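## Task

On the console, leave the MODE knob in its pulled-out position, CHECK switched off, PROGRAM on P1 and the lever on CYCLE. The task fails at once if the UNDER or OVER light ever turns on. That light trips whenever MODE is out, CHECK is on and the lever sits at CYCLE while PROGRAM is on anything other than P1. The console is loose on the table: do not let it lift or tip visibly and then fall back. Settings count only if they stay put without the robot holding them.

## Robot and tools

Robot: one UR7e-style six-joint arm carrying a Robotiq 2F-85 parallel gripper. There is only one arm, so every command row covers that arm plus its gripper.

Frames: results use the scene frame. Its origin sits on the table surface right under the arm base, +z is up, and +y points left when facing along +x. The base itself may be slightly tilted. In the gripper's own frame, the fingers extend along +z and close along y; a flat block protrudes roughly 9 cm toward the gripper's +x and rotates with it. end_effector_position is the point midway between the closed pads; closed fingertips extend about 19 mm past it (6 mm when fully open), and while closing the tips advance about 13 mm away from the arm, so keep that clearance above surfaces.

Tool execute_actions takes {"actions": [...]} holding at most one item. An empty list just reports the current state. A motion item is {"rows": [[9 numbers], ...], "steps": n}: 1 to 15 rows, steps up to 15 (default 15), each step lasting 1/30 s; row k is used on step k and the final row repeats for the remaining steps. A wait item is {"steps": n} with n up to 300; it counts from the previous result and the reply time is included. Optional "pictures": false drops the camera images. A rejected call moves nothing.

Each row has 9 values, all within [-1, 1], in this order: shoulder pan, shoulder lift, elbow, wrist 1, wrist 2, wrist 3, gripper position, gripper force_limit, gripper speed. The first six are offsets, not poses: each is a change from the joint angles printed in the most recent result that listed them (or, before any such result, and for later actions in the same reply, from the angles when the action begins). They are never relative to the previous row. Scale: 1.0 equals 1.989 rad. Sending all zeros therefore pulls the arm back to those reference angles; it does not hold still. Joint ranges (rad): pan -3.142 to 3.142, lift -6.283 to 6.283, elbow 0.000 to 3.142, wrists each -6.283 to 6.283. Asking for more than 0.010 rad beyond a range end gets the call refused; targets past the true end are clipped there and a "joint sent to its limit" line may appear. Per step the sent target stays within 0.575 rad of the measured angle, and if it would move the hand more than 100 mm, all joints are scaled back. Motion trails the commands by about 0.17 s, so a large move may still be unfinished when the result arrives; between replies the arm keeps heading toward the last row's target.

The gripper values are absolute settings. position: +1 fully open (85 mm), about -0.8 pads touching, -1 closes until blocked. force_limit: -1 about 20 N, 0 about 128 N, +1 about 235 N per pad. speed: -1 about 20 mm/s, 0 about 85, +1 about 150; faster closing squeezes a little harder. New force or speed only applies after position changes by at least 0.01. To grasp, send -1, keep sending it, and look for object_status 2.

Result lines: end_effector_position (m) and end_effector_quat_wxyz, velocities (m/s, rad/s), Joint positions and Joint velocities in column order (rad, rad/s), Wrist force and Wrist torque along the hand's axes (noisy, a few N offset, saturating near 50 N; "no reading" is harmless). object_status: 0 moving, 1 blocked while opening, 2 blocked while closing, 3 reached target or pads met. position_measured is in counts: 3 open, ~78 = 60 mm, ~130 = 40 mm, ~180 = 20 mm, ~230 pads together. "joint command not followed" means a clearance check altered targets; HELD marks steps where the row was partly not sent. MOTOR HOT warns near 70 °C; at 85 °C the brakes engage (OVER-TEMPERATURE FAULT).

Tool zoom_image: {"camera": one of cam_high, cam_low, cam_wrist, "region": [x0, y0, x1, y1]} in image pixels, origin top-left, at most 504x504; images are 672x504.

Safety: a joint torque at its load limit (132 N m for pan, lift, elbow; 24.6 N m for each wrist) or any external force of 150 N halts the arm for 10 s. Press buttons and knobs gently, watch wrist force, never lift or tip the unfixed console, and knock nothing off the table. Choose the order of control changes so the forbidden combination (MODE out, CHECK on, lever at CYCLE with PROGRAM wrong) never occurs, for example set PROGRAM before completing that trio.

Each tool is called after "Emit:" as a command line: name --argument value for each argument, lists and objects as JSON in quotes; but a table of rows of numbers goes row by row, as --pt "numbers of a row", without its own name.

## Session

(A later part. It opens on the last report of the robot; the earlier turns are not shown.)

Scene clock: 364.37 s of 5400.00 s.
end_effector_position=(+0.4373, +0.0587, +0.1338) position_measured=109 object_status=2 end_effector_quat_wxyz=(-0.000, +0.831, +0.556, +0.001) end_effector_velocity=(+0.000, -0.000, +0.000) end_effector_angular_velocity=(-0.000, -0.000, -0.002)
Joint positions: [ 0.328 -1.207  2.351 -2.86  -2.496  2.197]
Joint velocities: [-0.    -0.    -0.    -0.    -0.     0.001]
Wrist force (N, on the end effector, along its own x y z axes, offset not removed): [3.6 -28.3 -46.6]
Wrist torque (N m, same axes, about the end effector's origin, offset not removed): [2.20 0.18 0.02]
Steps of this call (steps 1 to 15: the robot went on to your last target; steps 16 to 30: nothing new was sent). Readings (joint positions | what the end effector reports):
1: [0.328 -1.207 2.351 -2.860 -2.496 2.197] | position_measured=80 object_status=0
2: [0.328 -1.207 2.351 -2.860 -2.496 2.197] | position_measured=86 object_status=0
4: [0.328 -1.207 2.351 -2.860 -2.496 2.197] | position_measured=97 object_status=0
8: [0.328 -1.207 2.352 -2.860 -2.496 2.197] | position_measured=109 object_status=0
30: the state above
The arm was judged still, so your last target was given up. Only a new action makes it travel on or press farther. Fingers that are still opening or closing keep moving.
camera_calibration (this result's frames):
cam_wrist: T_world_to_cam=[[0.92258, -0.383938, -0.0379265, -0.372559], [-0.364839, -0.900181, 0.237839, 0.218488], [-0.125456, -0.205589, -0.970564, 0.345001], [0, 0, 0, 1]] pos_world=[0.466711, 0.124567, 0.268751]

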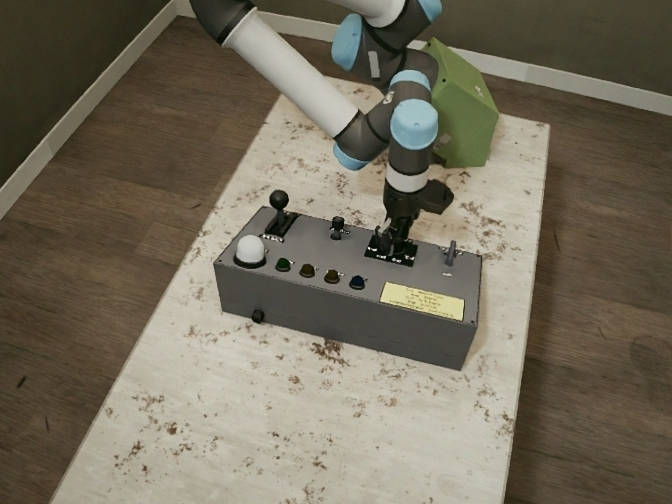

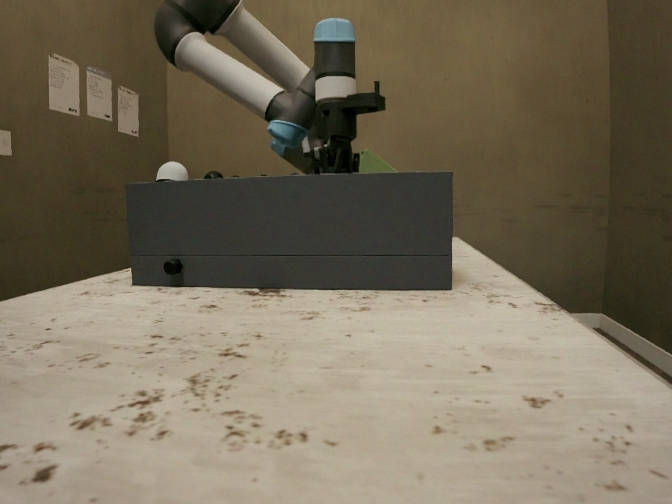

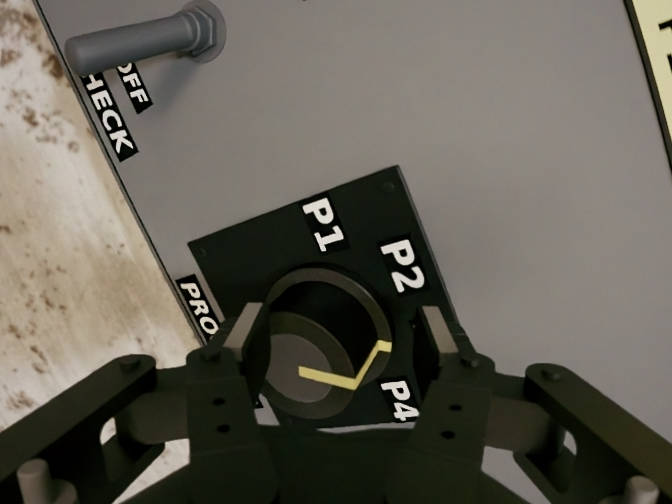

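Emit:
execute_actions --actions '[{"rows": [[0,0,0,0,0,0,1,-1,1],[0,0,0,0,0,0,1,-1,1],[0,0,0,0,0,0,1,-1,1],[0,0,0,0,0,0,1,-1,1],[0,0,0,0,0,0,1,-1,1],[0,0,0,0,0,0,1,-1,1],[0,0,0,0,0,0,1,-1,1],[0,0,0,0,0,0,1,-1,1],[0,0,0,0,0,0,1,-1,1],[0,0,0,0,0,0,1,-1,1],[0.00559,0.00354,0.012,-0.00804,-0.0008,0,1,-1,1]], "steps": 15}]' --pictures false

Emit:
execute_actions --actions '[{"steps": 15}]' --pictures false

Emit:
execute_actions --actions '[{"rows": [[0,0,0,0,0,0,-1,-1,-0.3]], "steps": 15}]' --pictures false

Emit:
execute_actions --actions '[{"steps": 30}]'

Scene clock: 379.03 s of 5400.00 s.
end_effector_position=(+0.4297, +0.0618, +0.1337) position_measured=3 object_status=0 end_effector_quat_wxyz=(-0.000, +0.828, +0.560, +0.000) end_effector_velocity=(-0.038, +0.014, -0.000) end_effector_angular_velocity=(-0.003, -0.000, +0.058)
Joint positions: [ 0.335 -1.202  2.367 -2.87  -2.497  2.197]
Joint velocities: [ 0.035  0.022  0.076 -0.051 -0.007  0.   ]
Wrist force (N, on the end effector, along its own x y z axes, offset not removed): [-0.5 2.8 3.1]
Wrist torque (N m, same axes, about the end effector's origin, offset not removed): [0.45 0.17 0.11]
Steps of this call (steps 1 to 90: nothing new was sent; then 11.17 s passed at rest; steps 91 to 105: all 15 steps of this action). Readings (joint positions | what the end effector reports):
91: [0.328 -1.207 2.351 -2.860 -2.496 2.197] | position_measured=109 object_status=0
92: [0.328 -1.207 2.351 -2.860 -2.497 2.197] | position_measured=107 object_status=0
94: [0.328 -1.207 2.351 -2.860 -2.497 2.197] | position_measured=89 object_status=0
98: [0.328 -1.207 2.351 -2.860 -2.497 2.197] | position_measured=39 object_status=0
105: the state above

Scene clock: 379.53 s of 5400.00 s.
end_effector_position=(+0.4253, +0.0634, +0.1338) position_measured=3 object_status=3 end_effector_quat_wxyz=(-0.000, +0.826, +0.563, +0.001) end_effector_velocity=(-0.000, +0.000, +0.000) end_effector_angular_velocity=(+0.000, -0.001, -0.000)
Joint positions: [ 0.339 -1.2    2.375 -2.876 -2.498  2.197]
Joint velocities: [ 0.001  0.     0.    -0.001 -0.     0.   ]
Wrist force (N, on the end effector, along its own x y z axes, offset not removed): [-4.1 0.6 2.6]
Wrist torque (N m, same axes, about the end effector's origin, offset not removed): [0.09 0.89 0.09]
Steps of this call (steps 1 to 15: the robot went on to your last target). Readings (joint positions | what the end effector reports):
1: [0.336 -1.202 2.369 -2.872 -2.497 2.197] | position_measured=3 object_status=0
2: [0.336 -1.201 2.370 -2.873 -2.497 2.197] | position_measured=3 object_status=0
4: [0.337 -1.200 2.373 -2.874 -2.498 2.197] | position_measured=3 object_status=0
8: [0.338 -1.200 2.374 -2.875 -2.498 2.197] | position_measured=3 object_status=3
15: the state above
The arm was judged still, so your last target was given up. Only a new action makes it travel on or press farther. Fingers that are still opening or closing keep moving.

Scene clock: 380.03 s of 5400.00 s.
end_effector_position=(+0.4253, +0.0634, +0.1338) position_measured=74 object_status=0 end_effector_quat_wxyz=(-0.000, +0.826, +0.563, +0.001) end_effector_velocity=(+0.000, +0.000, +0.000) end_effector_angular_velocity=(+0.000, -0.001, -0.001)
Joint positions: [ 0.339 -1.2    2.375 -2.876 -2.498  2.197]
Joint velocities: [ 0.001 -0.    -0.     0.    -0.     0.001]
Wrist force (N, on the end effector, along its own x y z axes, offset not removed): [-1.6 -0.7 0.8]
Wrist torque (N m, same axes, about the end effector's origin, offset not removed): [-0.25 0.31 0.00]
Steps of this call (steps 1 to 15: all 15 steps of this action). Readings (joint positions | what the end effector reports):
1: [0.339 -1.200 2.375 -2.876 -2.498 2.197] | position_measured=3 object_status=0
2: [0.339 -1.200 2.375 -2.876 -2.498 2.197] | position_measured=4 object_status=0
4: [0.339 -1.200 2.375 -2.876 -2.498 2.197] | position_measured=12 object_status=0
8: [0.339 -1.200 2.375 -2.876 -2.498 2.197] | position_measured=34 object_status=0
15: the state above

Scene clock: 381.03 s of 5400.00 s.
end_effector_position=(+0.4253, +0.0634, +0.1338) position_measured=142 object_status=2 end_effector_quat_wxyz=(-0.000, +0.826, +0.563, +0.001) end_effector_velocity=(-0.000, +0.000, -0.000) end_effector_angular_velocity=(+0.000, +0.000, -0.000)
Joint positions: [ 0.339 -1.2    2.375 -2.876 -2.498  2.197]
Joint velocities: [0.    0.    0.    0.    0.    0.001]
Wrist force (N, on the end effector, along its own x y z axes, offset not removed): [5.2 27.6 -14.3]
Wrist torque (N m, same axes, about the end effector's origin, offset not removed): [-0.49 -0.33 -0.32]
Steps of this call (steps 1 to 15: the robot went on to your last target; steps 16 to 30: nothing new was sent). Readings (joint positions | what the end effector reports):
1: [0.339 -1.200 2.375 -2.876 -2.498 2.197] | position_measured=80 object_status=0
2: [0.339 -1.200 2.375 -2.876 -2.498 2.197] | position_measured=86 object_status=0
4: [0.339 -1.200 2.375 -2.876 -2.498 2.197] | position_measured=97 object_status=0
8: [0.339 -1.200 2.375 -2.876 -2.498 2.197] | position_measured=120 object_status=0
30: the state above
The arm was judged still, so your last target was given up. Only a new action makes it travel on or press farther. Fingers that are still opening or closing keep moving.
camera_calibration (this result's frames):
cam_wrist: T_world_to_cam=[[0.9295, -0.366861, -0.0379718, -0.363703], [-0.348151, -0.906728, 0.237982, 0.21167], [-0.121737, -0.207985, -0.970527, 0.343053], [0, 0, 0, 1]] pos_world=[0.453517, 0.129848, 0.268758]

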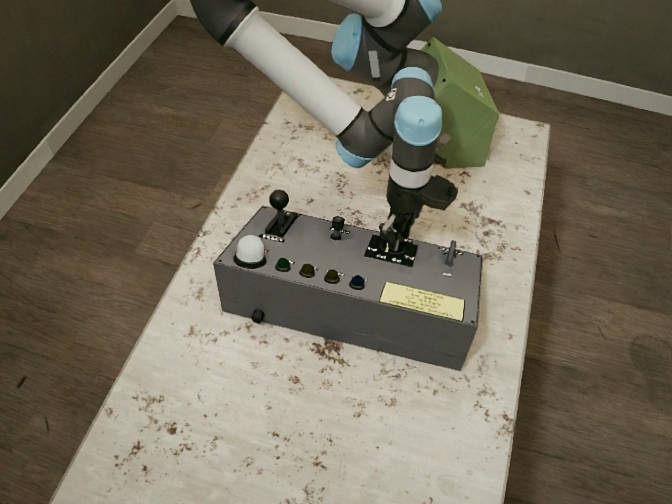

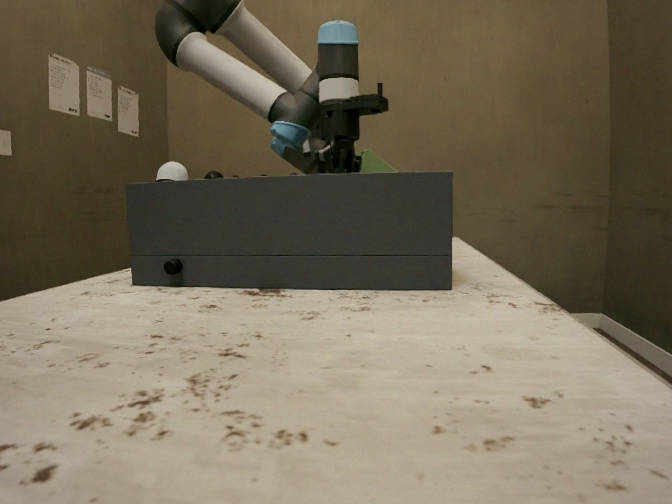

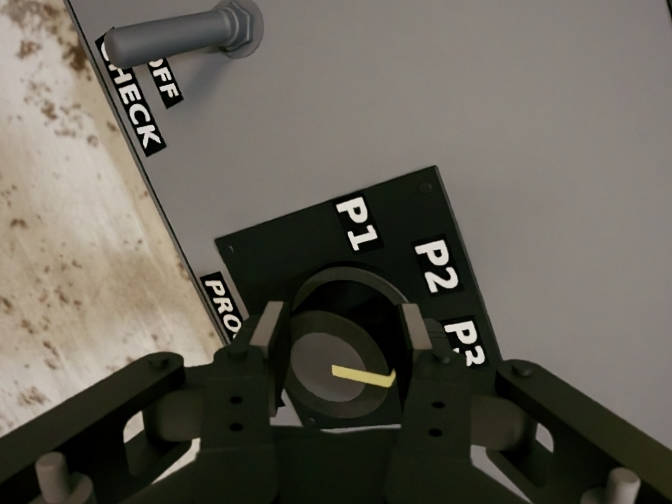

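Emit:
execute_actions --actions '[{"rows": [[-0.0003,-0.00019,-0.00065,0.00044,0,0,-0.98,-1,-0.3]], "steps": 15}]' --pictures false

Emit:
execute_actions --actions '[{"steps": 15}]' --pictures false

Scene clock: 386.57 s of 5400.00 s.
end_effector_position=(+0.4259, +0.0632, +0.1338) position_measured=142 object_status=2 end_effector_quat_wxyz=(-0.000, +0.827, +0.563, +0.000) end_effector_velocity=(+0.000, -0.000, -0.000) end_effector_angular_velocity=(+0.000, -0.000, -0.002)
Joint positions: [ 0.338 -1.2    2.374 -2.875 -2.498  2.197]
Joint velocities: [-0.     0.    -0.    -0.     0.     0.001]
Wrist force (N, on the end effector, along its own x y z axes, offset not removed): [2.8 12.5 -22.4]
Wrist torque (N m, same axes, about the end effector's origin, offset not removed): [-0.06 -0.36 -0.38]
Steps of this call (steps 1 to 90: nothing new was sent; then 2.03 s passed at rest; steps 91 to 105: all 15 steps of this action). Readings (joint positions | what the end effector reports):
91: [0.339 -1.200 2.375 -2.876 -2.498 2.197] | position_measured=142 object_status=0
92: [0.339 -1.200 2.375 -2.876 -2.498 2.197] | position_measured=142 object_status=0
94: [0.339 -1.200 2.375 -2.875 -2.498 2.197] | position_measured=142 object_status=0
98: [0.338 -1.200 2.374 -2.875 -2.498 2.197] | position_measured=142 object_status=2
105: the state above

Scene clock: 387.07 s of 5400.00 s.
end_effector_position=(+0.4260, +0.0632, +0.1338) position_measured=142 object_status=2 end_effector_quat_wxyz=(+0.000, +0.827, +0.563, +0.001) end_effector_velocity=(-0.000, +0.000, +0.000) end_effector_angular_velocity=(-0.000, -0.000, +0.000)
Joint positions: [ 0.338 -1.2    2.374 -2.875 -2.498  2.197]
Joint velocities: [ 0.  0.  0. -0. -0. -0.]
Wrist force (N, on the end effector, along its own x y z axes, offset not removed): [2.4 12.3 -20.3]
Wrist torque (N m, same axes, about the end effector's origin, offset not removed): [0.27 -0.15 -0.09]
Steps of this call (steps 1 to 15: the robot went on to your last target). Readings (joint positions | what the end effector reports):
1: [0.338 -1.200 2.374 -2.875 -2.498 2.197] | position_measured=142 object_status=2
2: [0.338 -1.200 2.374 -2.875 -2.498 2.197] | position_measured=142 object_status=2
4: [0.338 -1.200 2.374 -2.875 -2.498 2.197] | position_measured=142 object_status=2
8: [0.338 -1.200 2.374 -2.875 -2.498 2.197] | position_measured=142 object_status=2
15: the state above
The arm was judged still, so your last target was given up. Only a new action makes it travel on or press farther. Fingers that are still opening or closing keep moving.

Emit:
execute_actions --actions '[{"rows": [[0,0,0,0,0,0,1,-1,1],[0,0,0,0,0,0,1,-1,1],[0,0,0,0,0,0,1,-1,1],[0,0,0,0,0,0,1,-1,1],[0,0,0,0,0,0,1,-1,1],[0,0,0,0,0,0,1,-1,1],[0,0,0,0,0,0,1,-1,1],[0,0,0,0,0,0,1,-1,1],[0,0,0,0,0,0,1,-1,1],[0,0,0,0,0,0,1,-1,1],[0,0,0,0,0,0.789,1,-1,1]], "steps": 15}]' --pictures false

Emit:
execute_actions --actions '[{"steps": 30}]' --pictures false

Emit:
execute_actions --actions '[{"rows": [[0,0,0,0,0,0,-1,-1,-0.3]], "steps": 15}]' --pictures false

Emit:
execute_actions --actions '[{"steps": 30}]'

Scene clock: 396.63 s of 5400.00 s.
end_effector_position=(+0.4260, +0.0631, +0.1338) position_measured=5 object_status=0 end_effector_quat_wxyz=(-0.000, +0.863, +0.506, +0.000) end_effector_velocity=(-0.000, -0.000, -0.000) end_effector_angular_velocity=(+0.001, +0.001, -1.800)
Joint positions: [ 0.338 -1.2    2.374 -2.875 -2.498  2.332]
Joint velocities: [-0.  -0.   0.   0.  -0.   1.8]
Wrist force (N, on the end effector, along its own x y z axes, offset not removed): [0.0 2.1 2.5]
Wrist torque (N m, same axes, about the end effector's origin, offset not removed): [0.30 0.27 0.02]
Steps of this call (steps 1 to 90: nothing new was sent; then 6.07 s passed at rest; steps 91 to 105: all 15 steps of this action). Readings (joint positions | what the end effector reports):
91: [0.338 -1.200 2.374 -2.875 -2.498 2.197] | position_measured=142 object_status=0
92: [0.338 -1.200 2.374 -2.875 -2.498 2.197] | position_measured=141 object_status=0
94: [0.338 -1.200 2.374 -2.875 -2.498 2.197] | position_measured=123 object_status=0
98: [0.338 -1.200 2.374 -2.875 -2.498 2.197] | position_measured=73 object_status=0
105: the state above

Scene clock: 397.63 s of 5400.00 s.
end_effector_position=(+0.4260, +0.0632, +0.1338) position_measured=3 object_status=3 end_effector_quat_wxyz=(-0.000, +0.983, -0.184, +0.000) end_effector_velocity=(-0.000, +0.000, -0.000) end_effector_angular_velocity=(+0.000, +0.000, -0.019)
Joint positions: [ 0.338 -1.2    2.374 -2.875 -2.498  3.763]
Joint velocities: [ 0.001  0.001  0.    -0.     0.     0.02 ]
Wrist force (N, on the end effector, along its own x y z axes, offset not removed): [1.4 -0.2 0.7]
Wrist torque (N m, same axes, about the end effector's origin, offset not removed): [-0.14 -0.22 0.13]
Steps of this call (steps 1 to 30: the robot went on to your last target). Readings (joint positions | what the end effector reports):
1: [0.338 -1.200 2.374 -2.875 -2.498 2.397] | position_measured=4 object_status=0
2: [0.338 -1.200 2.374 -2.875 -2.498 2.470] | position_measured=4 object_status=0
4: [0.338 -1.200 2.374 -2.875 -2.498 2.631] | position_measured=3 object_status=0
8: [0.338 -1.200 2.374 -2.875 -2.498 2.983] | position_measured=3 object_status=0
30: the state above

Scene clock: 398.13 s of 5400.00 s.
end_effector_position=(+0.4260, +0.0632, +0.1338) position_measured=74 object_status=0 end_effector_quat_wxyz=(-0.000, +0.983, -0.184, +0.000) end_effector_velocity=(+0.000, +0.001, +0.001) end_effector_angular_velocity=(+0.001, -0.001, +0.002)
Joint positions: [ 0.338 -1.2    2.374 -2.875 -2.498  3.763]
Joint velocities: [ 0.002  0.    -0.    -0.     0.    -0.001]
Wrist force (N, on the end effector, along its own x y z axes, offset not removed): [-2.3 8.9 -12.5]
Wrist torque (N m, same axes, about the end effector's origin, offset not removed): [-0.09 -0.16 0.15]
Steps of this call (steps 1 to 15: all 15 steps of this action). Readings (joint positions | what the end effector reports):
1: [0.338 -1.200 2.374 -2.875 -2.498 3.764] | position_measured=3 object_status=0
2: [0.338 -1.200 2.374 -2.875 -2.498 3.764] | position_measured=4 object_status=0
4: [0.338 -1.200 2.374 -2.875 -2.498 3.764] | position_measured=12 object_status=0
8: [0.338 -1.200 2.374 -2.875 -2.498 3.763] | position_measured=34 object_status=0
15: the state above

Scene clock: 399.13 s of 5400.00 s.
end_effector_position=(+0.4260, +0.0632, +0.1339) position_measured=83 object_status=2 end_effector_quat_wxyz=(-0.000, +0.983, -0.184, +0.000) end_effector_velocity=(-0.000, +0.000, -0.000) end_effector_angular_velocity=(+0.000, +0.001, +0.001)
Joint positions: [ 0.338 -1.2    2.374 -2.875 -2.498  3.763]
Joint velocities: [-0.001  0.001 -0.    -0.     0.    -0.001]
Wrist force (N, on the end effector, along its own x y z axes, offset not removed): [-7.5 28.5 -41.5]
Wrist torque (N m, same axes, about the end effector's origin, offset not removed): [-1.60 0.58 0.36]
Steps of this call (steps 1 to 15: the robot went on to your last target; steps 16 to 30: nothing new was sent). Readings (joint positions | what the end effector reports):
1: [0.338 -1.200 2.374 -2.875 -2.498 3.763] | position_measured=80 object_status=0
2: [0.338 -1.200 2.374 -2.875 -2.498 3.763] | position_measured=83 object_status=0
4: [0.338 -1.200 2.374 -2.875 -2.498 3.763] | position_measured=83 object_status=0
8: [0.338 -1.200 2.374 -2.875 -2.498 3.763] | position_measured=83 object_status=2
30: the state above
The arm was judged still, so your last target was given up. Only a new action makes it travel on or press farther. Fingers that are still opening or closing keep moving.
camera_calibration (this result's frames):
cam_wrist: T_world_to_cam=[[-0.363827, -0.930632, -0.0394191, 0.222378], [-0.90793, 0.344863, 0.238186, 0.371017], [-0.208069, 0.122448, -0.970419, 0.359], [0, 0, 0, 1]] pos_world=[0.492462, 0.0350432, 0.268775]

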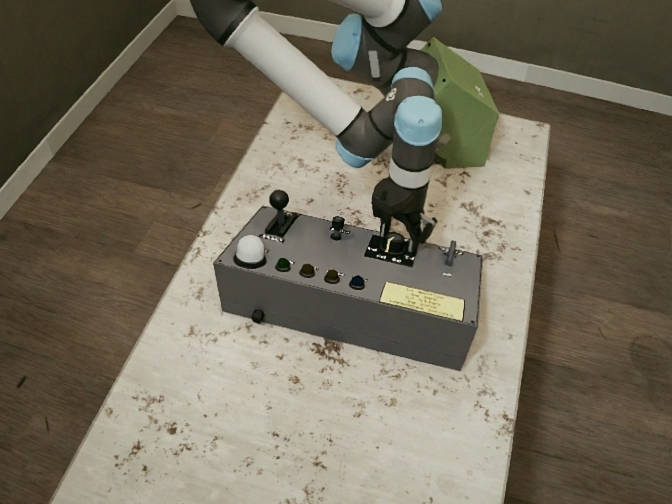

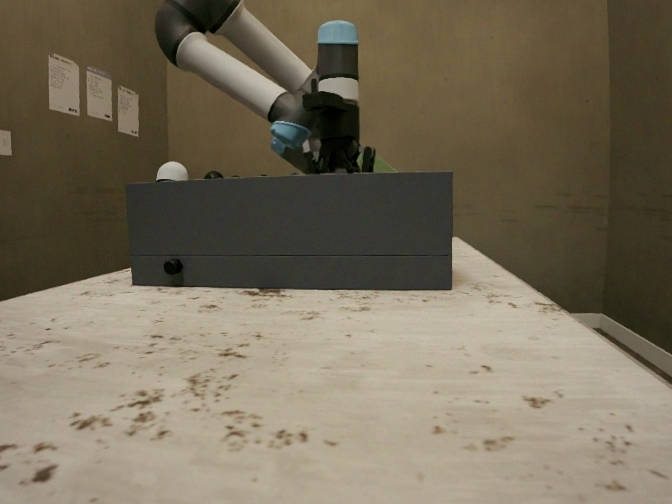

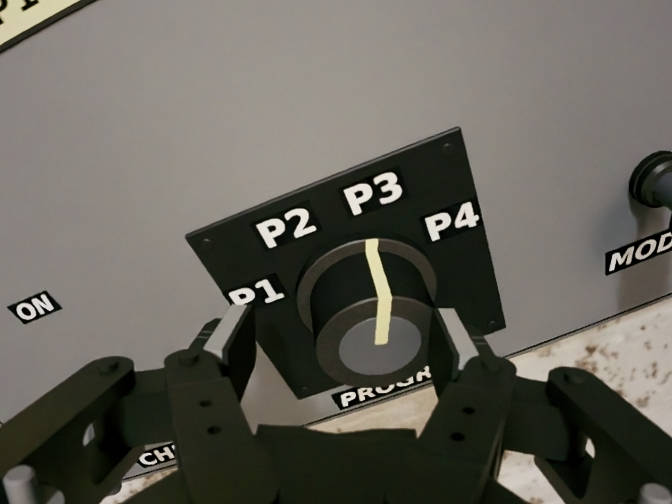

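Emit:
execute_actions --actions '[{"rows": [[0,0,0,0,0,0,1,-1,1],[0,0,0,0,0,0,1,-1,1],[0,0,0,0,0,0,1,-1,1],[0,0,0,0,0,0,1,-1,1],[0,0,0,0,0,0,1,-1,1],[0,0,0,0,0,0,1,-1,1],[-0.00712,-0.01393,0.01216,-0.00779,0.00103,0,1,-1,1]], "steps": 15}]' --pictures false

Emit:
execute_actions --actions '[{"steps": 15}]' --pictures false

Emit:
execute_actions --actions '[{"rows": [[0,0,0,0,0,0,-1,-1,-0.3]], "steps": 15}]' --pictures false

Emit:
execute_actions --actions '[{"steps": 30}]'

Scene clock: 424.87 s of 5400.00 s.
end_effector_position=(+0.4219, +0.0536, +0.1339) position_measured=3 object_status=0 end_effector_quat_wxyz=(-0.000, +0.981, -0.195, +0.000) end_effector_velocity=(-0.005, -0.011, +0.000) end_effector_angular_velocity=(+0.000, -0.001, -0.023)
Joint positions: [ 0.326 -1.225  2.395 -2.889 -2.496  3.763]
Joint velocities: [-0.013 -0.028  0.024 -0.015  0.002 -0.   ]
Wrist force (N, on the end effector, along its own x y z axes, offset not removed): [2.0 3.1 1.4]
Wrist torque (N m, same axes, about the end effector's origin, offset not removed): [0.37 -0.23 0.13]
Steps of this call (steps 1 to 90: nothing new was sent; then 22.23 s passed at rest; steps 91 to 105: all 15 steps of this action). Readings (joint positions | what the end effector reports):
91: [0.338 -1.200 2.374 -2.875 -2.498 3.763] | position_measured=83 object_status=0
92: [0.338 -1.200 2.374 -2.875 -2.497 3.763] | position_measured=81 object_status=0
94: [0.338 -1.200 2.374 -2.875 -2.497 3.763] | position_measured=63 object_status=0
98: [0.335 -1.205 2.378 -2.878 -2.497 3.763] | position_measured=15 object_status=0
105: the state above

Scene clock: 425.37 s of 5400.00 s.
end_effector_position=(+0.4214, +0.0524, +0.1339) position_measured=3 object_status=3 end_effector_quat_wxyz=(-0.000, +0.981, -0.196, +0.000) end_effector_velocity=(+0.000, -0.000, +0.000) end_effector_angular_velocity=(+0.000, -0.000, +0.000)
Joint positions: [ 0.324 -1.228  2.398 -2.89  -2.496  3.763]
Joint velocities: [ 0. -0.  0. -0.  0. -0.]
Wrist force (N, on the end effector, along its own x y z axes, offset not removed): [-1.1 2.2 1.2]
Wrist torque (N m, same axes, about the end effector's origin, offset not removed): [0.48 0.24 0.09]
Steps of this call (steps 1 to 15: the robot went on to your last target). Readings (joint positions | what the end effector reports):
1: [0.325 -1.225 2.396 -2.889 -2.496 3.763] | position_measured=3 object_status=0
2: [0.325 -1.226 2.397 -2.889 -2.496 3.763] | position_measured=3 object_status=0
4: [0.325 -1.227 2.397 -2.890 -2.496 3.763] | position_measured=3 object_status=0
8: [0.324 -1.228 2.398 -2.890 -2.496 3.763] | position_measured=3 object_status=3
15: the state above
The arm was judged still, so your last target was given up. Only a new action makes it travel on or press farther. Fingers that are still opening or closing keep moving.

Scene clock: 425.87 s of 5400.00 s.
end_effector_position=(+0.4214, +0.0523, +0.1339) position_measured=74 object_status=0 end_effector_quat_wxyz=(-0.000, +0.981, -0.196, +0.000) end_effector_velocity=(+0.000, +0.000, +0.000) end_effector_angular_velocity=(+0.000, -0.001, -0.000)
Joint positions: [ 0.324 -1.228  2.398 -2.89  -2.496  3.763]
Joint velocities: [ 0.001 -0.    -0.    -0.     0.     0.   ]
Wrist force (N, on the end effector, along its own x y z axes, offset not removed): [-0.6 -1.6 1.5]
Wrist torque (N m, same axes, about the end effector's origin, offset not removed): [-0.25 0.18 -0.05]
Steps of this call (steps 1 to 15: all 15 steps of this action). Readings (joint positions | what the end effector reports):
1: [0.324 -1.228 2.398 -2.890 -2.496 3.763] | position_measured=3 object_status=0
2: [0.324 -1.228 2.398 -2.890 -2.496 3.763] | position_measured=4 object_status=0
4: [0.324 -1.228 2.398 -2.890 -2.496 3.763] | position_measured=12 object_status=0
8: [0.324 -1.228 2.398 -2.890 -2.496 3.763] | position_measured=34 object_status=0
15: the state above

Scene clock: 426.87 s of 5400.00 s.
end_effector_position=(+0.4214, +0.0523, +0.1339) position_measured=127 object_status=2 end_effector_quat_wxyz=(-0.000, +0.981, -0.196, +0.000) end_effector_velocity=(-0.000, +0.000, +0.000) end_effector_angular_velocity=(-0.000, +0.000, -0.001)
Joint positions: [ 0.324 -1.228  2.398 -2.89  -2.496  3.763]
Joint velocities: [ 0.     0.     0.001 -0.    -0.     0.001]
Wrist force (N, on the end effector, along its own x y z axes, offset not removed): [1.6 14.5 -11.0]
Wrist torque (N m, same axes, about the end effector's origin, offset not removed): [-0.58 -0.21 0.09]
Steps of this call (steps 1 to 15: the robot went on to your last target; steps 16 to 30: nothing new was sent). Readings (joint positions | what the end effector reports):
1: [0.324 -1.228 2.398 -2.890 -2.496 3.763] | position_measured=80 object_status=0
2: [0.324 -1.228 2.398 -2.890 -2.496 3.763] | position_measured=86 object_status=0
4: [0.324 -1.228 2.398 -2.890 -2.496 3.763] | position_measured=97 object_status=0
8: [0.324 -1.228 2.398 -2.890 -2.496 3.763] | position_measured=120 object_status=0
30: the state above
The arm was judged still, so your last target was given up. Only a new action makes it travel on or press farther. Fingers that are still opening or closing keep moving.
camera_calibration (this result's frames):
cam_wrist: T_world_to_cam=[[-0.385697, -0.921774, -0.0396325, 0.219364], [-0.899581, 0.366176, 0.238053, 0.36593], [-0.204919, 0.127469, -0.970443, 0.357819], [0, 0, 0, 1]] pos_world=[0.487116, 0.0225984, 0.268826]

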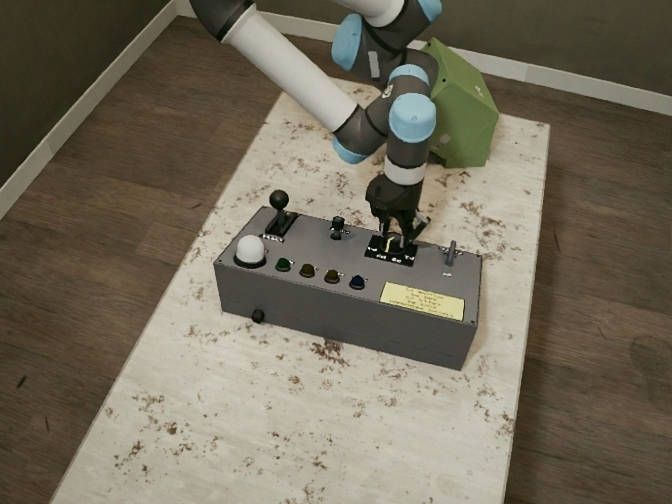

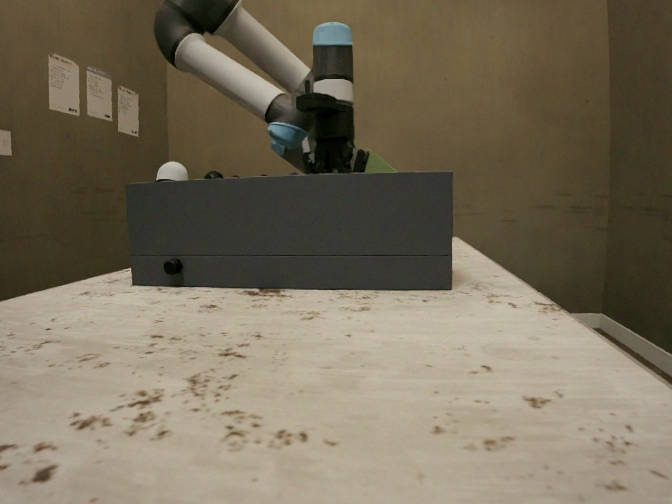

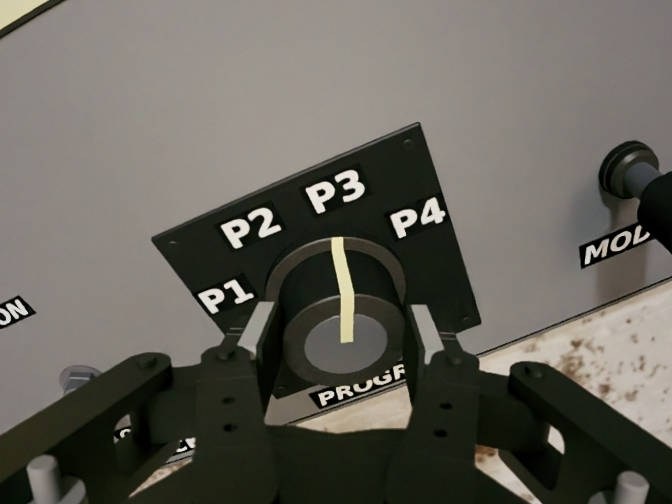

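Emit:
execute_actions --actions '[{"rows": [[0,0,0,0,0,0,0.4,-1,1],[0,0,0,0,0,0,0.4,-1,1],[0,0,0,0,0,0,0.4,-1,1],[0,0,0,0,0,0,0.4,-1,1],[-0.00178,-0.00348,0.00304,-0.00195,0.00026,0,0.4,-1,1]], "steps": 15}]' --pictures false

Emit:
execute_actions --actions '[{"rows": [[0,0,0,0,0,0,-1,-1,-0.3]], "steps": 15}]' --pictures false

Emit:
execute_actions --actions '[{"steps": 30}]' --pictures false

Scene clock: 452.60 s of 5400.00 s.
end_effector_position=(+0.4202, +0.0499, +0.1339) position_measured=78 object_status=0 end_effector_quat_wxyz=(-0.000, +0.980, -0.199, +0.001) end_effector_velocity=(-0.000, -0.002, +0.000) end_effector_angular_velocity=(-0.000, -0.000, -0.004)
Joint positions: [ 0.321 -1.234  2.404 -2.894 -2.495  3.763]
Joint velocities: [-0.003 -0.005  0.003 -0.002  0.     0.   ]
Wrist force (N, on the end effector, along its own x y z axes, offset not removed): [0.1 1.4 3.8]
Wrist torque (N m, same axes, about the end effector's origin, offset not removed): [0.18 0.18 0.13]
Steps of this call (steps 1 to 90: nothing new was sent; then 22.23 s passed at rest; steps 91 to 105: all 15 steps of this action). Readings (joint positions | what the end effector reports):
91: [0.324 -1.228 2.398 -2.890 -2.496 3.763] | position_measured=127 object_status=0
92: [0.324 -1.228 2.398 -2.890 -2.496 3.763] | position_measured=125 object_status=0
94: [0.324 -1.228 2.398 -2.890 -2.496 3.763] | position_measured=107 object_status=0
98: [0.322 -1.231 2.401 -2.892 -2.496 3.763] | position_measured=81 object_status=0
105: the state above

Scene clock: 453.10 s of 5400.00 s.
end_effector_position=(+0.4202, +0.0499, +0.1339) position_measured=122 object_status=0 end_effector_quat_wxyz=(-0.001, +0.980, -0.199, +0.001) end_effector_velocity=(+0.000, -0.001, -0.000) end_effector_angular_velocity=(-0.003, -0.000, +0.002)
Joint positions: [ 0.321 -1.234  2.404 -2.894 -2.495  3.763]
Joint velocities: [ 0.     0.001 -0.     0.    -0.003 -0.001]
Wrist force (N, on the end effector, along its own x y z axes, offset not removed): [-3.3 -41.1 -15.6]
Wrist torque (N m, same axes, about the end effector's origin, offset not removed): [0.71 0.16 0.07]
Steps of this call (steps 1 to 15: all 15 steps of this action). Readings (joint positions | what the end effector reports):
1: [0.321 -1.234 2.404 -2.894 -2.495 3.763] | position_measured=78 object_status=0
2: [0.321 -1.234 2.404 -2.894 -2.495 3.763] | position_measured=79 object_status=0
4: [0.321 -1.234 2.404 -2.894 -2.495 3.763] | position_measured=87 object_status=0
8: [0.321 -1.234 2.404 -2.894 -2.495 3.763] | position_measured=109 object_status=0
15: the state above

Scene clock: 454.10 s of 5400.00 s.
end_effector_position=(+0.4202, +0.0499, +0.1339) position_measured=122 object_status=2 end_effector_quat_wxyz=(-0.000, +0.980, -0.199, +0.001) end_effector_velocity=(+0.000, -0.000, -0.000) end_effector_angular_velocity=(-0.000, +0.000, -0.001)
Joint positions: [ 0.321 -1.234  2.404 -2.894 -2.495  3.763]
Joint velocities: [-0. -0. -0.  0. -0.  0.]
Wrist force (N, on the end effector, along its own x y z axes, offset not removed): [0.3 -40.8 -18.0]
Wrist torque (N m, same axes, about the end effector's origin, offset not removed): [1.25 -0.68 0.21]
Steps of this call (steps 1 to 15: the robot went on to your last target; steps 16 to 30: nothing new was sent). Readings (joint positions | what the end effector reports):
1: [0.321 -1.234 2.404 -2.894 -2.495 3.763] | position_measured=122 object_status=2
2: [0.321 -1.234 2.404 -2.894 -2.495 3.763] | position_measured=122 object_status=2
4: [0.321 -1.234 2.404 -2.894 -2.495 3.763] | position_measured=122 object_status=2
8: [0.321 -1.234 2.404 -2.894 -2.495 3.763] | position_measured=122 object_status=2
30: the state above
The arm was judged still, so your last target was given up. Only a new action makes it travel on or press farther. Fingers that are still opening or closing keep moving.

Emit:
execute_actions --actions '[{"rows": [[0,0,0,0,0,0,0.4,-1,1],[0,0,0,0,0,0,0.4,-1,1],[0,0,0,0,0,0,0.4,-1,1],[0,0,0,0,0,0,0.4,-1,1],[0.0009,0.00174,-0.00152,0.00097,-0.00013,0,0.4,-1,1]], "steps": 15}]' --pictures false

Emit:
execute_actions --actions '[{"rows": [[0,0,0,0,0,0,-1,-1,-0.3]], "steps": 15}]' --pictures false

Emit:
execute_actions --actions '[{"steps": 30}]' --pictures false

Scene clock: 461.93 s of 5400.00 s.
end_effector_position=(+0.4208, +0.0511, +0.1339) position_measured=78 object_status=0 end_effector_quat_wxyz=(-0.000, +0.980, -0.197, +0.000) end_effector_velocity=(+0.000, +0.001, +0.001) end_effector_angular_velocity=(+0.001, -0.002, +0.003)
Joint positions: [ 0.322 -1.231  2.401 -2.892 -2.496  3.763]
Joint velocities: [ 0.003  0.002 -0.002  0.001 -0.    -0.   ]
Wrist force (N, on the end effector, along its own x y z axes, offset not removed): [4.3 0.0 0.5]
Wrist torque (N m, same axes, about the end effector's origin, offset not removed): [0.01 -0.72 0.08]
Steps of this call (steps 1 to 90: nothing new was sent; then 4.33 s passed at rest; steps 91 to 105: all 15 steps of this action). Readings (joint positions | what the end effector reports):
91: [0.321 -1.234 2.404 -2.894 -2.495 3.763] | position_measured=122 object_status=0
92: [0.321 -1.234 2.404 -2.894 -2.496 3.763] | position_measured=121 object_status=0
94: [0.321 -1.234 2.404 -2.894 -2.496 3.763] | position_measured=103 object_status=0
98: [0.321 -1.233 2.402 -2.893 -2.496 3.763] | position_measured=80 object_status=0
105: the state above

Scene clock: 462.43 s of 5400.00 s.
end_effector_position=(+0.4208, +0.0512, +0.1339) position_measured=126 object_status=0 end_effector_quat_wxyz=(-0.001, +0.980, -0.197, +0.000) end_effector_velocity=(-0.000, -0.001, +0.000) end_effector_angular_velocity=(-0.003, -0.000, +0.000)
Joint positions: [ 0.323 -1.231  2.401 -2.892 -2.495  3.763]
Joint velocities: [ 0.    -0.     0.001  0.    -0.003  0.   ]
Wrist force (N, on the end effector, along its own x y z axes, offset not removed): [6.0 -18.2 -11.4]
Wrist torque (N m, same axes, about the end effector's origin, offset not removed): [0.69 -0.91 0.07]
Steps of this call (steps 1 to 15: all 15 steps of this action). Readings (joint positions | what the end effector reports):
1: [0.322 -1.231 2.401 -2.892 -2.496 3.763] | position_measured=78 object_status=0
2: [0.322 -1.231 2.401 -2.892 -2.496 3.763] | position_measured=79 object_status=0
4: [0.322 -1.231 2.401 -2.892 -2.496 3.763] | position_measured=87 object_status=0
8: [0.322 -1.231 2.401 -2.892 -2.496 3.763] | position_measured=109 object_status=0
15: the state above

Scene clock: 463.43 s of 5400.00 s.
end_effector_position=(+0.4208, +0.0511, +0.1339) position_measured=126 object_status=2 end_effector_quat_wxyz=(-0.000, +0.980, -0.197, +0.001) end_effector_velocity=(+0.000, -0.000, +0.000) end_effector_angular_velocity=(+0.000, -0.000, +0.000)
Joint positions: [ 0.322 -1.231  2.401 -2.892 -2.496  3.763]
Joint velocities: [-0.    -0.001  0.    -0.     0.    -0.001]
Wrist force (N, on the end effector, along its own x y z axes, offset not removed): [-2.0 -21.0 -15.3]
Wrist torque (N m, same axes, about the end effector's origin, offset not removed): [1.10 -0.12 0.17]
Steps of this call (steps 1 to 15: the robot went on to your last target; steps 16 to 30: nothing new was sent). Readings (joint positions | what the end effector reports):
1: [0.323 -1.231 2.401 -2.892 -2.495 3.763] | position_measured=126 object_status=0
2: [0.323 -1.231 2.401 -2.892 -2.495 3.763] | position_measured=126 object_status=2
4: [0.323 -1.231 2.401 -2.892 -2.495 3.763] | position_measured=126 object_status=2
8: [0.323 -1.231 2.401 -2.892 -2.496 3.763] | position_measured=126 object_status=2
30: the state above
The arm was judged still, so your last target was given up. Only a new action makes it travel on or press farther. Fingers that are still opening or closing keep moving.

Emit:
execute_actions --actions '[{"rows": [[0.00045,0.00087,-0.00076,0.00048,-0.00006,0,-0.98,-1,-0.3]], "steps": 15}]' --pictures false

Emit:
execute_actions --actions '[{"steps": 15}]' --pictures false

Scene clock: 467.03 s of 5400.00 s.
end_effector_position=(+0.4211, +0.0517, +0.1339) position_measured=127 object_status=2 end_effector_quat_wxyz=(-0.000, +0.980, -0.197, +0.000) end_effector_velocity=(+0.000, +0.001, +0.000) end_effector_angular_velocity=(+0.001, -0.001, +0.001)
Joint positions: [ 0.323 -1.229  2.399 -2.891 -2.496  3.763]
Joint velocities: [ 0.002  0.    -0.001  0.     0.     0.   ]
Wrist force (N, on the end effector, along its own x y z axes, offset not removed): [-1.2 -6.7 -18.5]
Wrist torque (N m, same axes, about the end effector's origin, offset not removed): [-0.14 -0.52 -0.02]
Steps of this call (steps 1 to 90: nothing new was sent; then 0.10 s passed at rest; steps 91 to 105: all 15 steps of this action). Readings (joint positions | what the end effector reports):
91: [0.322 -1.231 2.401 -2.892 -2.496 3.763] | position_measured=126 object_status=0
92: [0.322 -1.231 2.401 -2.892 -2.496 3.763] | position_measured=126 object_status=0
94: [0.323 -1.230 2.401 -2.892 -2.496 3.763] | position_measured=126 object_status=0
98: [0.323 -1.230 2.400 -2.891 -2.496 3.763] | position_measured=126 object_status=2
105: the state above

Scene clock: 467.53 s of 5400.00 s.
end_effector_position=(+0.4211, +0.0517, +0.1339) position_measured=127 object_status=2 end_effector_quat_wxyz=(-0.000, +0.980, -0.197, +0.000) end_effector_velocity=(-0.000, +0.000, -0.000) end_effector_angular_velocity=(+0.000, +0.000, -0.000)
Joint positions: [ 0.323 -1.229  2.399 -2.891 -2.496  3.763]
Joint velocities: [-0.     0.    -0.     0.     0.001  0.   ]
Wrist force (N, on the end effector, along its own x y z axes, offset not removed): [-3.5 -3.7 -14.7]
Wrist torque (N m, same axes, about the end effector's origin, offset not removed): [-0.07 -0.18 0.00]
Steps of this call (steps 1 to 15: the robot went on to your last target). Readings (joint positions | what the end effector reports):
1: [0.323 -1.229 2.399 -2.891 -2.496 3.763] | position_measured=127 object_status=2
2: [0.323 -1.229 2.399 -2.891 -2.496 3.763] | position_measured=127 object_status=2
4: [0.323 -1.229 2.399 -2.891 -2.496 3.763] | position_measured=127 object_status=2
8: [0.323 -1.229 2.399 -2.891 -2.496 3.763] | position_measured=127 object_status=2
15: the state above
The arm was judged still, so your last target was given up. Only a new action makes it travel on or press farther. Fingers that are still opening or closing keep moving.

Centred. Try a slow turn at this light grip.

Emit:
execute_actions --actions '[{"rows": [[0,0,0,0,0,-0.1,-1,-0.6,-0.3]], "steps": 15}]'

Scene clock: 469.63 s of 5400.00 s.
end_effector_position=(+0.4212, +0.0518, +0.1340) position_measured=131 object_status=2 end_effector_quat_wxyz=(-0.000, +0.995, -0.101, +0.001) end_effector_velocity=(+0.000, +0.000, +0.000) end_effector_angular_velocity=(-0.000, -0.000, +0.045)
Joint positions: [ 0.323 -1.229  2.399 -2.891 -2.496  3.57 ]
Joint velocities: [ 0.     0.    -0.     0.    -0.    -0.045]
Wrist force (N, on the end effector, along its own x y z axes, offset not removed): [17.0 -10.3 -1.9]
Wrist torque (N m, same axes, about the end effector's origin, offset not removed): [-1.00 -0.16 0.67]
Steps of this call (steps 1 to 48: nothing new was sent; steps 49 to 63: all 15 steps of this action). Readings (joint positions | what the end effector reports):
49: [0.323 -1.229 2.399 -2.891 -2.496 3.763] | position_measured=127 object_status=0
50: [0.323 -1.229 2.399 -2.891 -2.496 3.754] | position_measured=127 object_status=0
52: [0.323 -1.229 2.399 -2.891 -2.496 3.694] | position_measured=131 object_status=0
56: [0.323 -1.229 2.399 -2.891 -2.496 3.605] | position_measured=131 object_status=0
63: the state above
camera_calibration (this result's frames):
cam_wrist: T_world_to_cam=[[-0.202719, -0.978435, -0.0396126, 0.144657], [-0.953014, 0.18783, 0.237662, 0.397785], [-0.225097, 0.0859301, -0.97054, 0.368571], [0, 0, 0, 1]] pos_world=[0.491384, 0.0351495, 0.268905]

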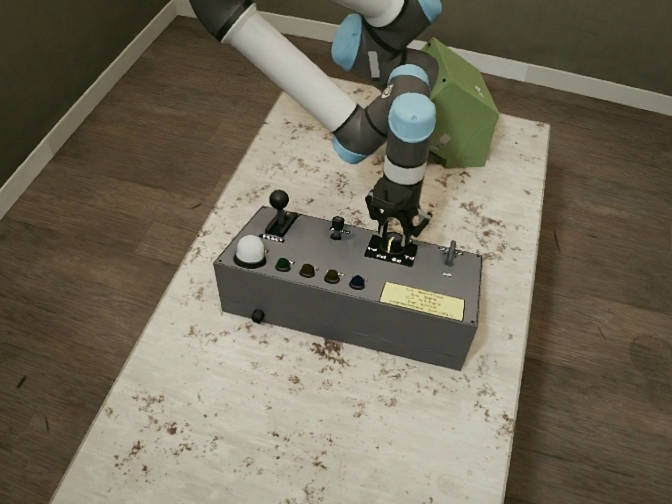

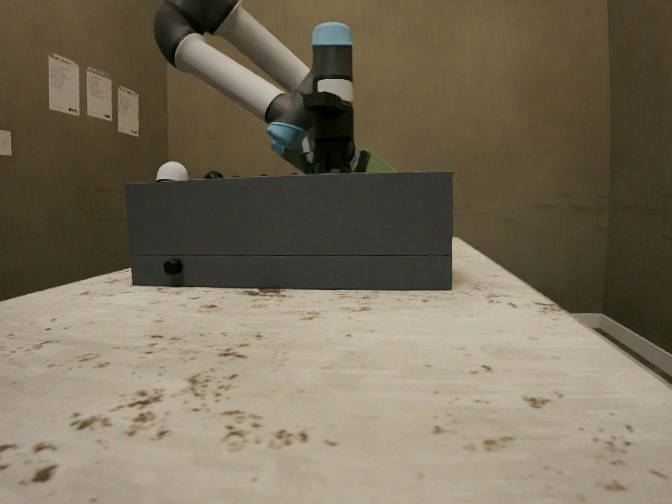

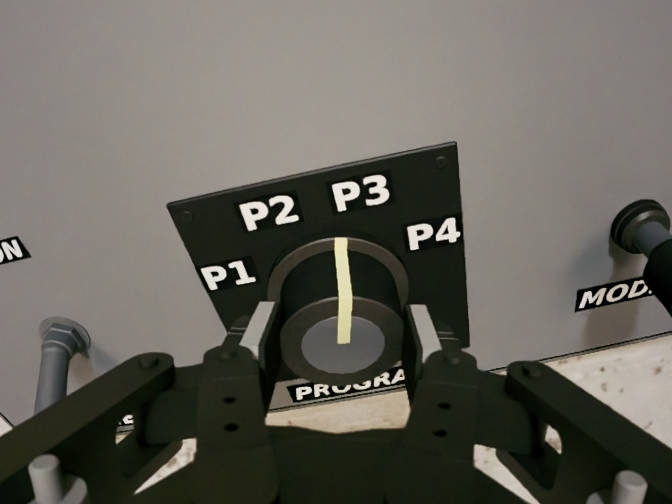

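Turning with modest forces. Continue.

Emit:
execute_actions --actions '[{"rows": [[0,0,0,0,0,-0.15,-1,-0.6,-0.3]], "steps": 15}]' --pictures false

Scene clock: 472.23 s of 5400.00 s.
end_effector_position=(+0.4211, +0.0518, +0.1339) position_measured=131 object_status=2 end_effector_quat_wxyz=(-0.000, +0.999, +0.043, +0.001) end_effector_velocity=(+0.000, +0.000, +0.000) end_effector_angular_velocity=(+0.000, -0.000, +0.080)
Joint positions: [ 0.323 -1.229  2.399 -2.891 -2.495  3.281]
Joint velocities: [ 0.    0.   -0.   -0.    0.   -0.08]
Wrist force (N, on the end effector, along its own x y z axes, offset not removed): [25.0 -29.4 -6.4]
Wrist torque (N m, same axes, about the end effector's origin, offset not removed): [-0.17 0.18 0.51]
Steps of this call (steps 1 to 15: the robot went on to your last target; steps 16 to 63: nothing new was sent; steps 64 to 78: all 15 steps of this action). Readings (joint positions | what the end effector reports):
64: [0.323 -1.229 2.399 -2.891 -2.496 3.564] | position_measured=131 object_status=2
65: [0.323 -1.229 2.399 -2.891 -2.496 3.555] | position_measured=131 object_status=2
67: [0.323 -1.229 2.399 -2.891 -2.496 3.486] | position_measured=131 object_status=2
71: [0.323 -1.229 2.399 -2.891 -2.496 3.341] | position_measured=131 object_status=2
78: the state above

Emit:
execute_actions --actions '[{"rows": [[0.0018,0.00391,-0.00423,0.00272,-0.00025,-0.2,-1,-0.6,-0.3]], "steps": 15}]' --pictures false

Scene clock: 484.40 s of 5400.00 s.
end_effector_position=(+0.4232, +0.0546, +0.1340) position_measured=131 object_status=2 end_effector_quat_wxyz=(-0.000, +0.972, +0.235, +0.001) end_effector_velocity=(+0.000, +0.001, -0.000) end_effector_angular_velocity=(+0.001, +0.001, +0.126)
Joint positions: [ 0.327 -1.222  2.391 -2.886 -2.496  2.897]
Joint velocities: [ 0.001  0.002 -0.002  0.001  0.001 -0.125]
Wrist force (N, on the end effector, along its own x y z axes, offset not removed): [-10.1 10.4 -50.0]
Wrist torque (N m, same axes, about the end effector's origin, offset not removed): [-0.34 -0.92 0.09]
Steps of this call (steps 1 to 15: the robot went on to your last target; steps 16 to 90: nothing new was sent; then 8.67 s passed at rest; steps 91 to 105: all 15 steps of this action). Readings (joint positions | what the end effector reports):
91: [0.324 -1.229 2.399 -2.891 -2.496 3.271] | position_measured=131 object_status=2
92: [0.324 -1.228 2.398 -2.891 -2.496 3.262] | position_measured=131 object_status=2
94: [0.325 -1.225 2.395 -2.888 -2.497 3.192] | position_measured=131 object_status=2
98: [0.326 -1.223 2.392 -2.887 -2.496 2.993] | position_measured=131 object_status=2
105: the state above

Emit:
execute_actions --actions '[{"rows": [[0,0,0,0,0,-0.18,-1,-0.6,-0.3]], "steps": 15}]' --pictures false

Scene clock: 488.97 s of 5400.00 s.
end_effector_position=(+0.4233, +0.0546, +0.1340) position_measured=138 object_status=0 end_effector_quat_wxyz=(-0.000, +0.917, +0.399, +0.001) end_effector_velocity=(+0.000, -0.000, +0.000) end_effector_angular_velocity=(-0.000, -0.001, +0.100)
Joint positions: [ 0.327 -1.222  2.391 -2.886 -2.496  2.551]
Joint velocities: [ 0.    -0.     0.    -0.001 -0.    -0.1  ]
Wrist force (N, on the end effector, along its own x y z axes, offset not removed): [-15.2 -5.2 -50.0]
Wrist torque (N m, same axes, about the end effector's origin, offset not removed): [1.05 -0.04 -0.31]
Steps of this call (steps 1 to 30: the robot went on to your last target; steps 31 to 90: nothing new was sent; then 1.07 s passed at rest; steps 91 to 105: all 15 steps of this action). Readings (joint positions | what the end effector reports):
91: [0.327 -1.222 2.391 -2.886 -2.496 2.882] | position_measured=131 object_status=2
92: [0.327 -1.222 2.391 -2.886 -2.496 2.873] | position_measured=131 object_status=2
94: [0.327 -1.222 2.391 -2.886 -2.496 2.804] | position_measured=131 object_status=2
98: [0.327 -1.222 2.391 -2.886 -2.496 2.629] | position_measured=132 object_status=2
105: the state above

Emit:
execute_actions --actions '[{"rows": [[0,0,0,0,0,0,0.5,-0.6,1]], "steps": 15}]'

Scene clock: 492.37 s of 5400.00 s.
end_effector_position=(+0.4231, +0.0546, +0.1339) position_measured=66 object_status=0 end_effector_quat_wxyz=(-0.000, +0.917, +0.399, +0.001) end_effector_velocity=(+0.000, -0.000, +0.000) end_effector_angular_velocity=(+0.000, -0.001, -0.003)
Joint positions: [ 0.327 -1.222  2.391 -2.886 -2.496  2.551]
Joint velocities: [ 0.    -0.001 -0.    -0.    -0.     0.002]
Wrist force (N, on the end effector, along its own x y z axes, offset not removed): [2.2 -0.1 3.1]
Wrist torque (N m, same axes, about the end effector's origin, offset not removed): [-0.01 -0.39 -0.02]
Steps of this call (steps 1 to 30: the robot went on to your last target; steps 31 to 87: nothing new was sent; steps 88 to 102: all 15 steps of this action). Readings (joint positions | what the end effector reports):
88: [0.327 -1.222 2.391 -2.886 -2.496 2.540] | position_measured=139 object_status=0
89: [0.327 -1.222 2.391 -2.886 -2.496 2.541] | position_measured=137 object_status=0
91: [0.327 -1.222 2.391 -2.886 -2.496 2.546] | position_measured=119 object_status=0
95: [0.327 -1.222 2.391 -2.886 -2.496 2.549] | position_measured=75 object_status=0
102: the state above
camera_calibration (this result's frames):
cam_wrist: T_world_to_cam=[[0.730766, -0.681544, -0.0384447, -0.263545], [-0.655826, -0.716587, 0.237477, 0.322776], [-0.1894, -0.148327, -0.970632, 0.366388], [0, 0, 0, 1]] pos_world=[0.473669, 0.106025, 0.268844]

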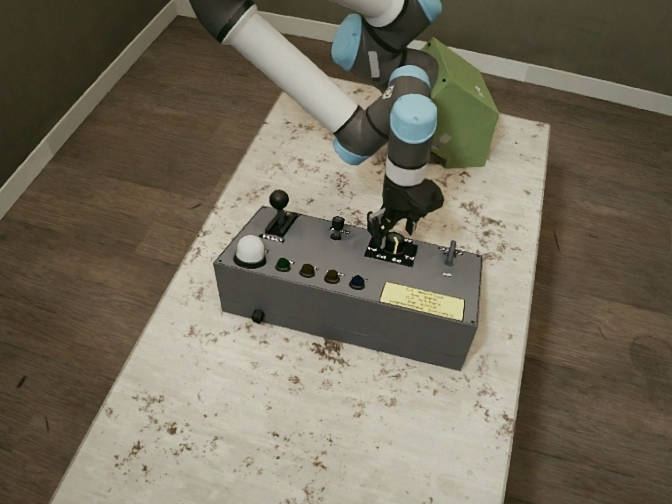

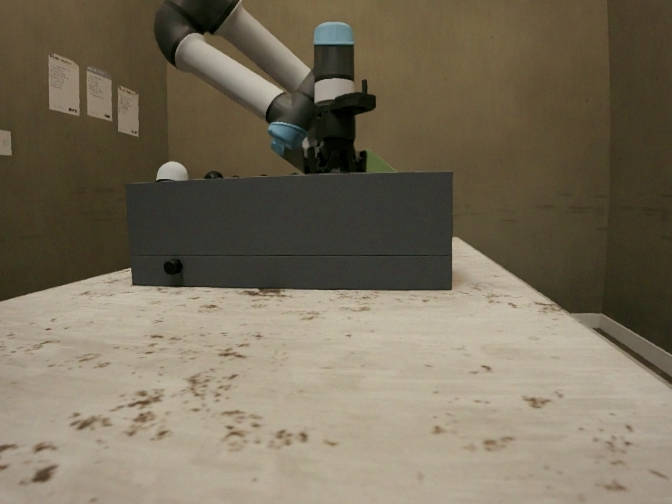

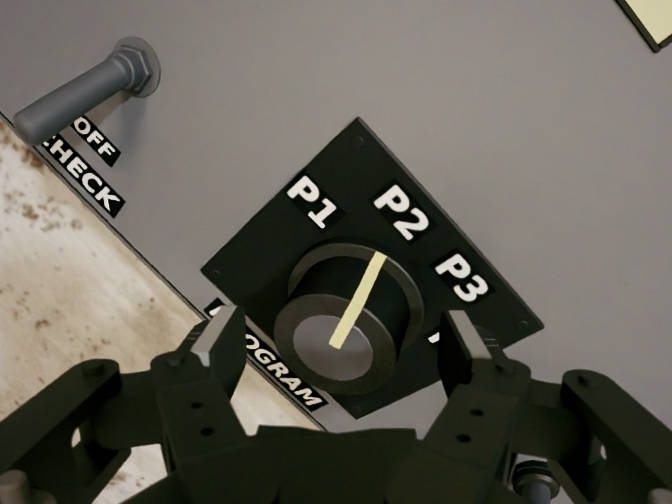

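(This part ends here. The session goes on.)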